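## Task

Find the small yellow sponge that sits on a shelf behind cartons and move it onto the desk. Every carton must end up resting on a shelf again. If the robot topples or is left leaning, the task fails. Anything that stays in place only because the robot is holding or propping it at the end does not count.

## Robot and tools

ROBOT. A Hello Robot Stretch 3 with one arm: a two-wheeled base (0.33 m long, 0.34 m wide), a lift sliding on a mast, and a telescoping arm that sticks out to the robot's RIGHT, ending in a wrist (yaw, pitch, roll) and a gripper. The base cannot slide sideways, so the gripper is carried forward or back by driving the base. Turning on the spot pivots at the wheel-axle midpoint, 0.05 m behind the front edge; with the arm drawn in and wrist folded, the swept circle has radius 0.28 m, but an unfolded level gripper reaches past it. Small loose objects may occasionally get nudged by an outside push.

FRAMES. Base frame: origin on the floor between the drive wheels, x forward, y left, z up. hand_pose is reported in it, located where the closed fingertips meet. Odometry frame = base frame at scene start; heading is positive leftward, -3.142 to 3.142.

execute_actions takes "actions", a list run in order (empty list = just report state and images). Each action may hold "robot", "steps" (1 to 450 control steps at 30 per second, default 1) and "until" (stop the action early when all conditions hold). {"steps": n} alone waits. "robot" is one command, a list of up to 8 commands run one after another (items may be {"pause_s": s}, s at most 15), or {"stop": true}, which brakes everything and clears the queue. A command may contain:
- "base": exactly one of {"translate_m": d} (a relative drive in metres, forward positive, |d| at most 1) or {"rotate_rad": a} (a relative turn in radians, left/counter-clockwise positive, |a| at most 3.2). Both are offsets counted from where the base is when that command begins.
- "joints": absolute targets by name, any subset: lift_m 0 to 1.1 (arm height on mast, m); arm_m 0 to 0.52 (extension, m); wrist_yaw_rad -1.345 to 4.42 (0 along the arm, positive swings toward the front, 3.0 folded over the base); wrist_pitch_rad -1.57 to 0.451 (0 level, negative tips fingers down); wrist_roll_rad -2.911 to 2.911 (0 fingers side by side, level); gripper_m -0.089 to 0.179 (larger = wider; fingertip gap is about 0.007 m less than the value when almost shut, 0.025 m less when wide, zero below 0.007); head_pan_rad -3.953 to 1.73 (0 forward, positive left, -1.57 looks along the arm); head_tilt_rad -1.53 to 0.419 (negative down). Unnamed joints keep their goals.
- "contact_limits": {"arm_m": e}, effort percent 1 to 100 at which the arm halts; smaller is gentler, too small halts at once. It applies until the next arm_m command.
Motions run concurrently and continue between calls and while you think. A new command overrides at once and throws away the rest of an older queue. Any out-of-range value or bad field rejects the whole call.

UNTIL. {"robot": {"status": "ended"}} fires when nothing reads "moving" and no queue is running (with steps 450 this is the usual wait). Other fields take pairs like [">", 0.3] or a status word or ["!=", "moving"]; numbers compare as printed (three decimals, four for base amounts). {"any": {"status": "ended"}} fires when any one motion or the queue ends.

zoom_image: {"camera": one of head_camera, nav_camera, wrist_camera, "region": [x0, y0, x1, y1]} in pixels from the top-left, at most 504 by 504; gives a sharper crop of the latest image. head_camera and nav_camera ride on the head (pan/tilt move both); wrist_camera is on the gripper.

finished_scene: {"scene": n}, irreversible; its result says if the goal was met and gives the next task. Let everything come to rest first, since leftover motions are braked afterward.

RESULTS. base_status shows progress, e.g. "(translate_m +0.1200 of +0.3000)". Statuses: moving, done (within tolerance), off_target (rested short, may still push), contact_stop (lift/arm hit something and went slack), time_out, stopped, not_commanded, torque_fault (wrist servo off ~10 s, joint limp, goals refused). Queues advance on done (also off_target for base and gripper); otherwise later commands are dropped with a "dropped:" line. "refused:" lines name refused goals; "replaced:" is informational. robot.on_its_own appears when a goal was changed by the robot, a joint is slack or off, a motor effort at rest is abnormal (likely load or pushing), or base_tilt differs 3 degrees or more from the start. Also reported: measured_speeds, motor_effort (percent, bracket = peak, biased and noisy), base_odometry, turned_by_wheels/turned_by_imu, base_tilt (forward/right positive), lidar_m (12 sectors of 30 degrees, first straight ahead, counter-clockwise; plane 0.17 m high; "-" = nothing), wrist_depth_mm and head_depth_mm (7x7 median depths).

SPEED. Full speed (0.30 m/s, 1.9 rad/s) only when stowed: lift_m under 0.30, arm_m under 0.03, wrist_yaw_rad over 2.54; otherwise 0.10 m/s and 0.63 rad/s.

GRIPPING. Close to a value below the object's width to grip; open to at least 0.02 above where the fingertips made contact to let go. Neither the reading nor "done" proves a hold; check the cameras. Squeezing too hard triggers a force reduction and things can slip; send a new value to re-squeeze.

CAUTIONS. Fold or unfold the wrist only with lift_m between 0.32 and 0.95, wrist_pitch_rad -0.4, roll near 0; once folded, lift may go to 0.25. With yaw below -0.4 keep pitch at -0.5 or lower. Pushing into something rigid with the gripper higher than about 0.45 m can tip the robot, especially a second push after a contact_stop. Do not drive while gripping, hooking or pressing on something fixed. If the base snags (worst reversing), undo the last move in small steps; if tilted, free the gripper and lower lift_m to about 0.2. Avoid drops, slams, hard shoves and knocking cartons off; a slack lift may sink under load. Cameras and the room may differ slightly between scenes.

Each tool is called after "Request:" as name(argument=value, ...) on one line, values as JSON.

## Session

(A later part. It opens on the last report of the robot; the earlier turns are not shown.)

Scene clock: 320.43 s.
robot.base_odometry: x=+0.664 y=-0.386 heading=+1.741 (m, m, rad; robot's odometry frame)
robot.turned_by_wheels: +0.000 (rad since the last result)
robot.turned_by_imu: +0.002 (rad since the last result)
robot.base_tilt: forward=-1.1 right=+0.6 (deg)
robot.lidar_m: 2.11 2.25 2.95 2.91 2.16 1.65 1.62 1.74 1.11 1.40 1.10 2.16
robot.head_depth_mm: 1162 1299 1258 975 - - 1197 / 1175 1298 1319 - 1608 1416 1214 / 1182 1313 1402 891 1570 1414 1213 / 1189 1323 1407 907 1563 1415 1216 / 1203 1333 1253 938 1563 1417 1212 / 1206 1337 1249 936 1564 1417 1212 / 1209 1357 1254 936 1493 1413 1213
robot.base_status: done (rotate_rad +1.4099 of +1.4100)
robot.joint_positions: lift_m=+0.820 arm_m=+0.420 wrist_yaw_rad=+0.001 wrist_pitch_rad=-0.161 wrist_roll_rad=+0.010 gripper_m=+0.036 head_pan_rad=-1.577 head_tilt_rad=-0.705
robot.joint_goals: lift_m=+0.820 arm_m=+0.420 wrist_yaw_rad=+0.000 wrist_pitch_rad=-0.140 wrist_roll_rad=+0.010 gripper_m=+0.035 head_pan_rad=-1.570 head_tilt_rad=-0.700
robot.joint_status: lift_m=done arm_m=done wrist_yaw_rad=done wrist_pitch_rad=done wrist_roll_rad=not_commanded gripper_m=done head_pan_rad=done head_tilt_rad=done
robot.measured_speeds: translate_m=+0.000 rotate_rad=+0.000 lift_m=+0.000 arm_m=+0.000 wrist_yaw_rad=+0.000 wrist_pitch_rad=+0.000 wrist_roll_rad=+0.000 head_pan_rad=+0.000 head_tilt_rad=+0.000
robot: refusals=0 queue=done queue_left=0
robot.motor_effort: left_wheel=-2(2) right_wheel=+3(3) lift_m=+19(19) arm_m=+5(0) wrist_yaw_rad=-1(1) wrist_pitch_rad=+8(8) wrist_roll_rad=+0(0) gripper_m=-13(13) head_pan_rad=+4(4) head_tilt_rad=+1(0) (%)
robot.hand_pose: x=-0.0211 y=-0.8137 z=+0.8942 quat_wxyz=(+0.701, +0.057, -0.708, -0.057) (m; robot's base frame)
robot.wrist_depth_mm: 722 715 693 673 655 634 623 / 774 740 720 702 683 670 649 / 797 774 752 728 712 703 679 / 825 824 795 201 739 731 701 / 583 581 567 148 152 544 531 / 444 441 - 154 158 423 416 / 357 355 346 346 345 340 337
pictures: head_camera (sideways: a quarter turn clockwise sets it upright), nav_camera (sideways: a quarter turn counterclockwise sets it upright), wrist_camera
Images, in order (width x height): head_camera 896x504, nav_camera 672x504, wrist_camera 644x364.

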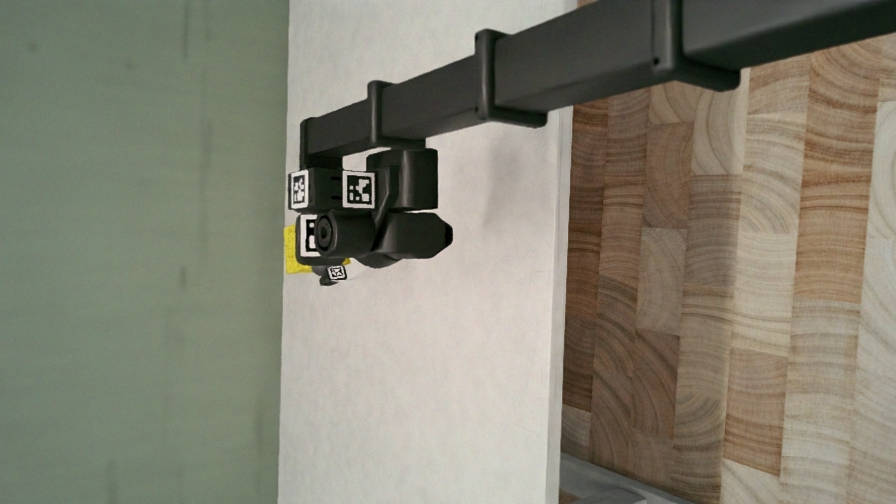

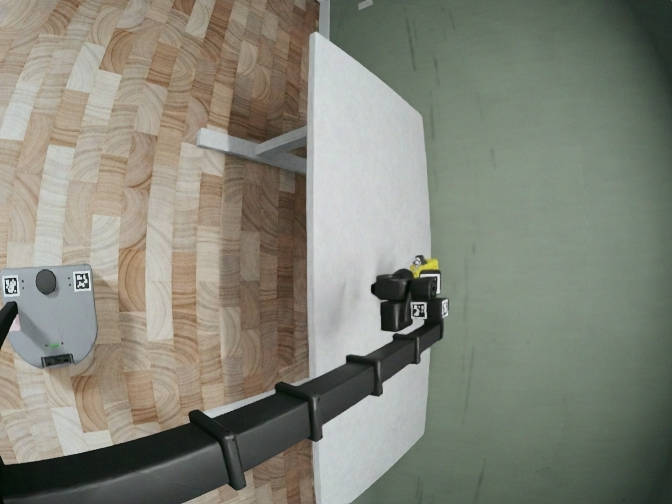

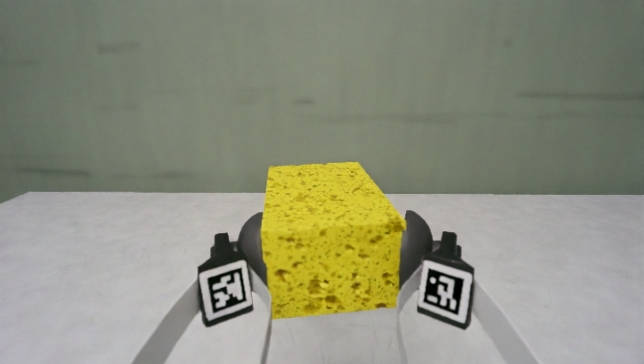

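Request:
execute_actions(actions=[{"robot":[{"joints":{"lift_m":0.702}},{"joints":{"gripper_m":0.11}},{"joints":{"lift_m":0.77}},{"joints":{"arm_m":0.0}}],"steps":450,"until":{"robot":{"status":"ended"}}}])

Scene clock: 334.67 s.
robot.base_odometry: x=+0.664 y=-0.386 heading=+1.741 (m, m, rad; robot's odometry frame)
robot.turned_by_wheels: +0.000 (rad since the last result)
robot.turned_by_imu: +0.002 (rad since the last result)
robot.base_tilt: forward=-1.1 right=+0.6 (deg)
robot.lidar_m: 2.12 2.25 2.94 2.90 2.16 1.65 1.62 1.74 1.11 1.39 1.10 2.15
robot.head_depth_mm: 1166 1293 1258 941 1570 1422 1257 / 1173 1302 1255 941 1563 1413 1273 / 1178 1308 1255 938 1566 1458 - / 1189 1324 1252 928 1571 1473 - / 1197 1335 1254 937 1197 1417 1212 / 1203 1339 1250 936 1565 1414 1209 / 1213 1351 1250 937 1489 1416 1215
robot.base_status: done (rotate_rad +1.4099 of +1.4100)
robot.joint_positions: lift_m=+0.770 arm_m=+0.000 wrist_yaw_rad=+0.001 wrist_pitch_rad=-0.161 wrist_roll_rad=+0.010 gripper_m=+0.110 head_pan_rad=-1.577 head_tilt_rad=-0.705
robot.joint_goals: lift_m=+0.770 arm_m=+0.000 wrist_yaw_rad=+0.000 wrist_pitch_rad=-0.140 wrist_roll_rad=+0.010 gripper_m=+0.110 head_pan_rad=-1.570 head_tilt_rad=-0.700
robot.joint_status: lift_m=done arm_m=done wrist_yaw_rad=done wrist_pitch_rad=done wrist_roll_rad=not_commanded gripper_m=done head_pan_rad=done head_tilt_rad=done
robot.measured_speeds: translate_m=+0.000 rotate_rad=+0.000 lift_m=+0.000 arm_m=+0.000 wrist_yaw_rad=+0.000 wrist_pitch_rad=+0.000 wrist_roll_rad=+0.000 head_pan_rad=+0.000 head_tilt_rad=+0.000
robot: refusals=0 queue=done queue_left=0
robot.motor_effort: left_wheel=-2(2) right_wheel=+3(3) lift_m=+38(42) arm_m=-4(6) wrist_yaw_rad=-1(2) wrist_pitch_rad=+8(8) wrist_roll_rad=+0(0) gripper_m=+1(82) head_pan_rad=+4(4) head_tilt_rad=+2(1) (%)
robot.hand_pose: x=-0.0211 y=-0.3944 z=+0.8434 quat_wxyz=(+0.701, +0.057, -0.708, -0.057) (m; robot's base frame)
robot.wrist_depth_mm: - - - - - - 967 / - - - - - - - / - - - - - - - / 692 685 662 602 634 630 621 / 474 466 465 457 451 469 440 / - 842 - - - - 373 / - - - - - - 829
pictures: head_camera (sideways: a quarter turn clockwise sets it upright), nav_camera (sideways: a quarter turn counterclockwise sets it upright), wrist_camera
Images, in order (width x height): head_camera 896x504, nav_camera 672x504, wrist_camera 644x364.

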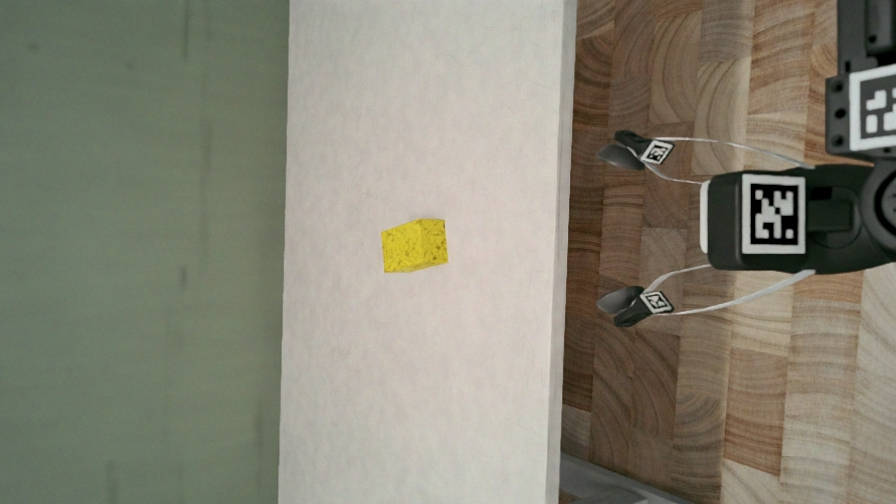

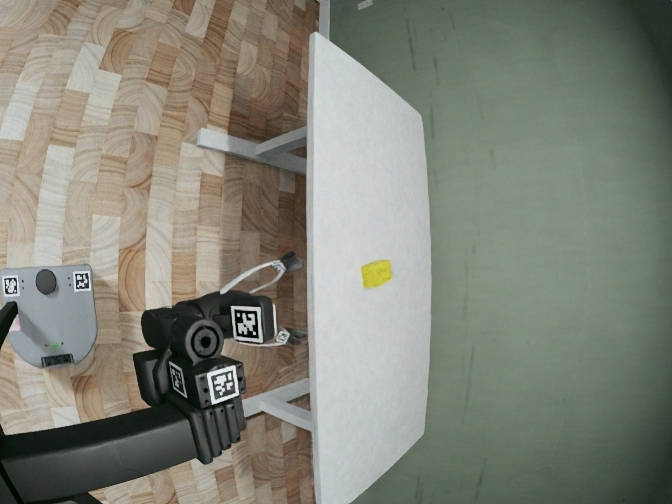

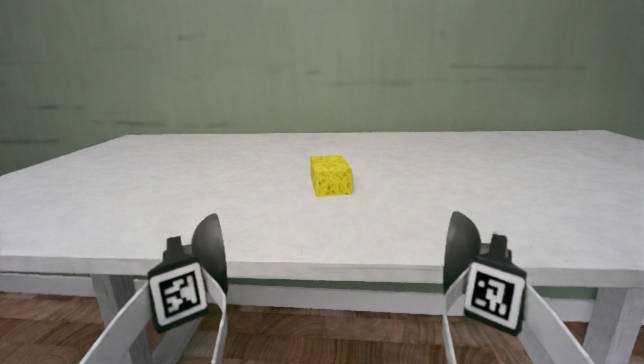

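Request:
finished_scene(scene=2)

The scene is finished: the task was done.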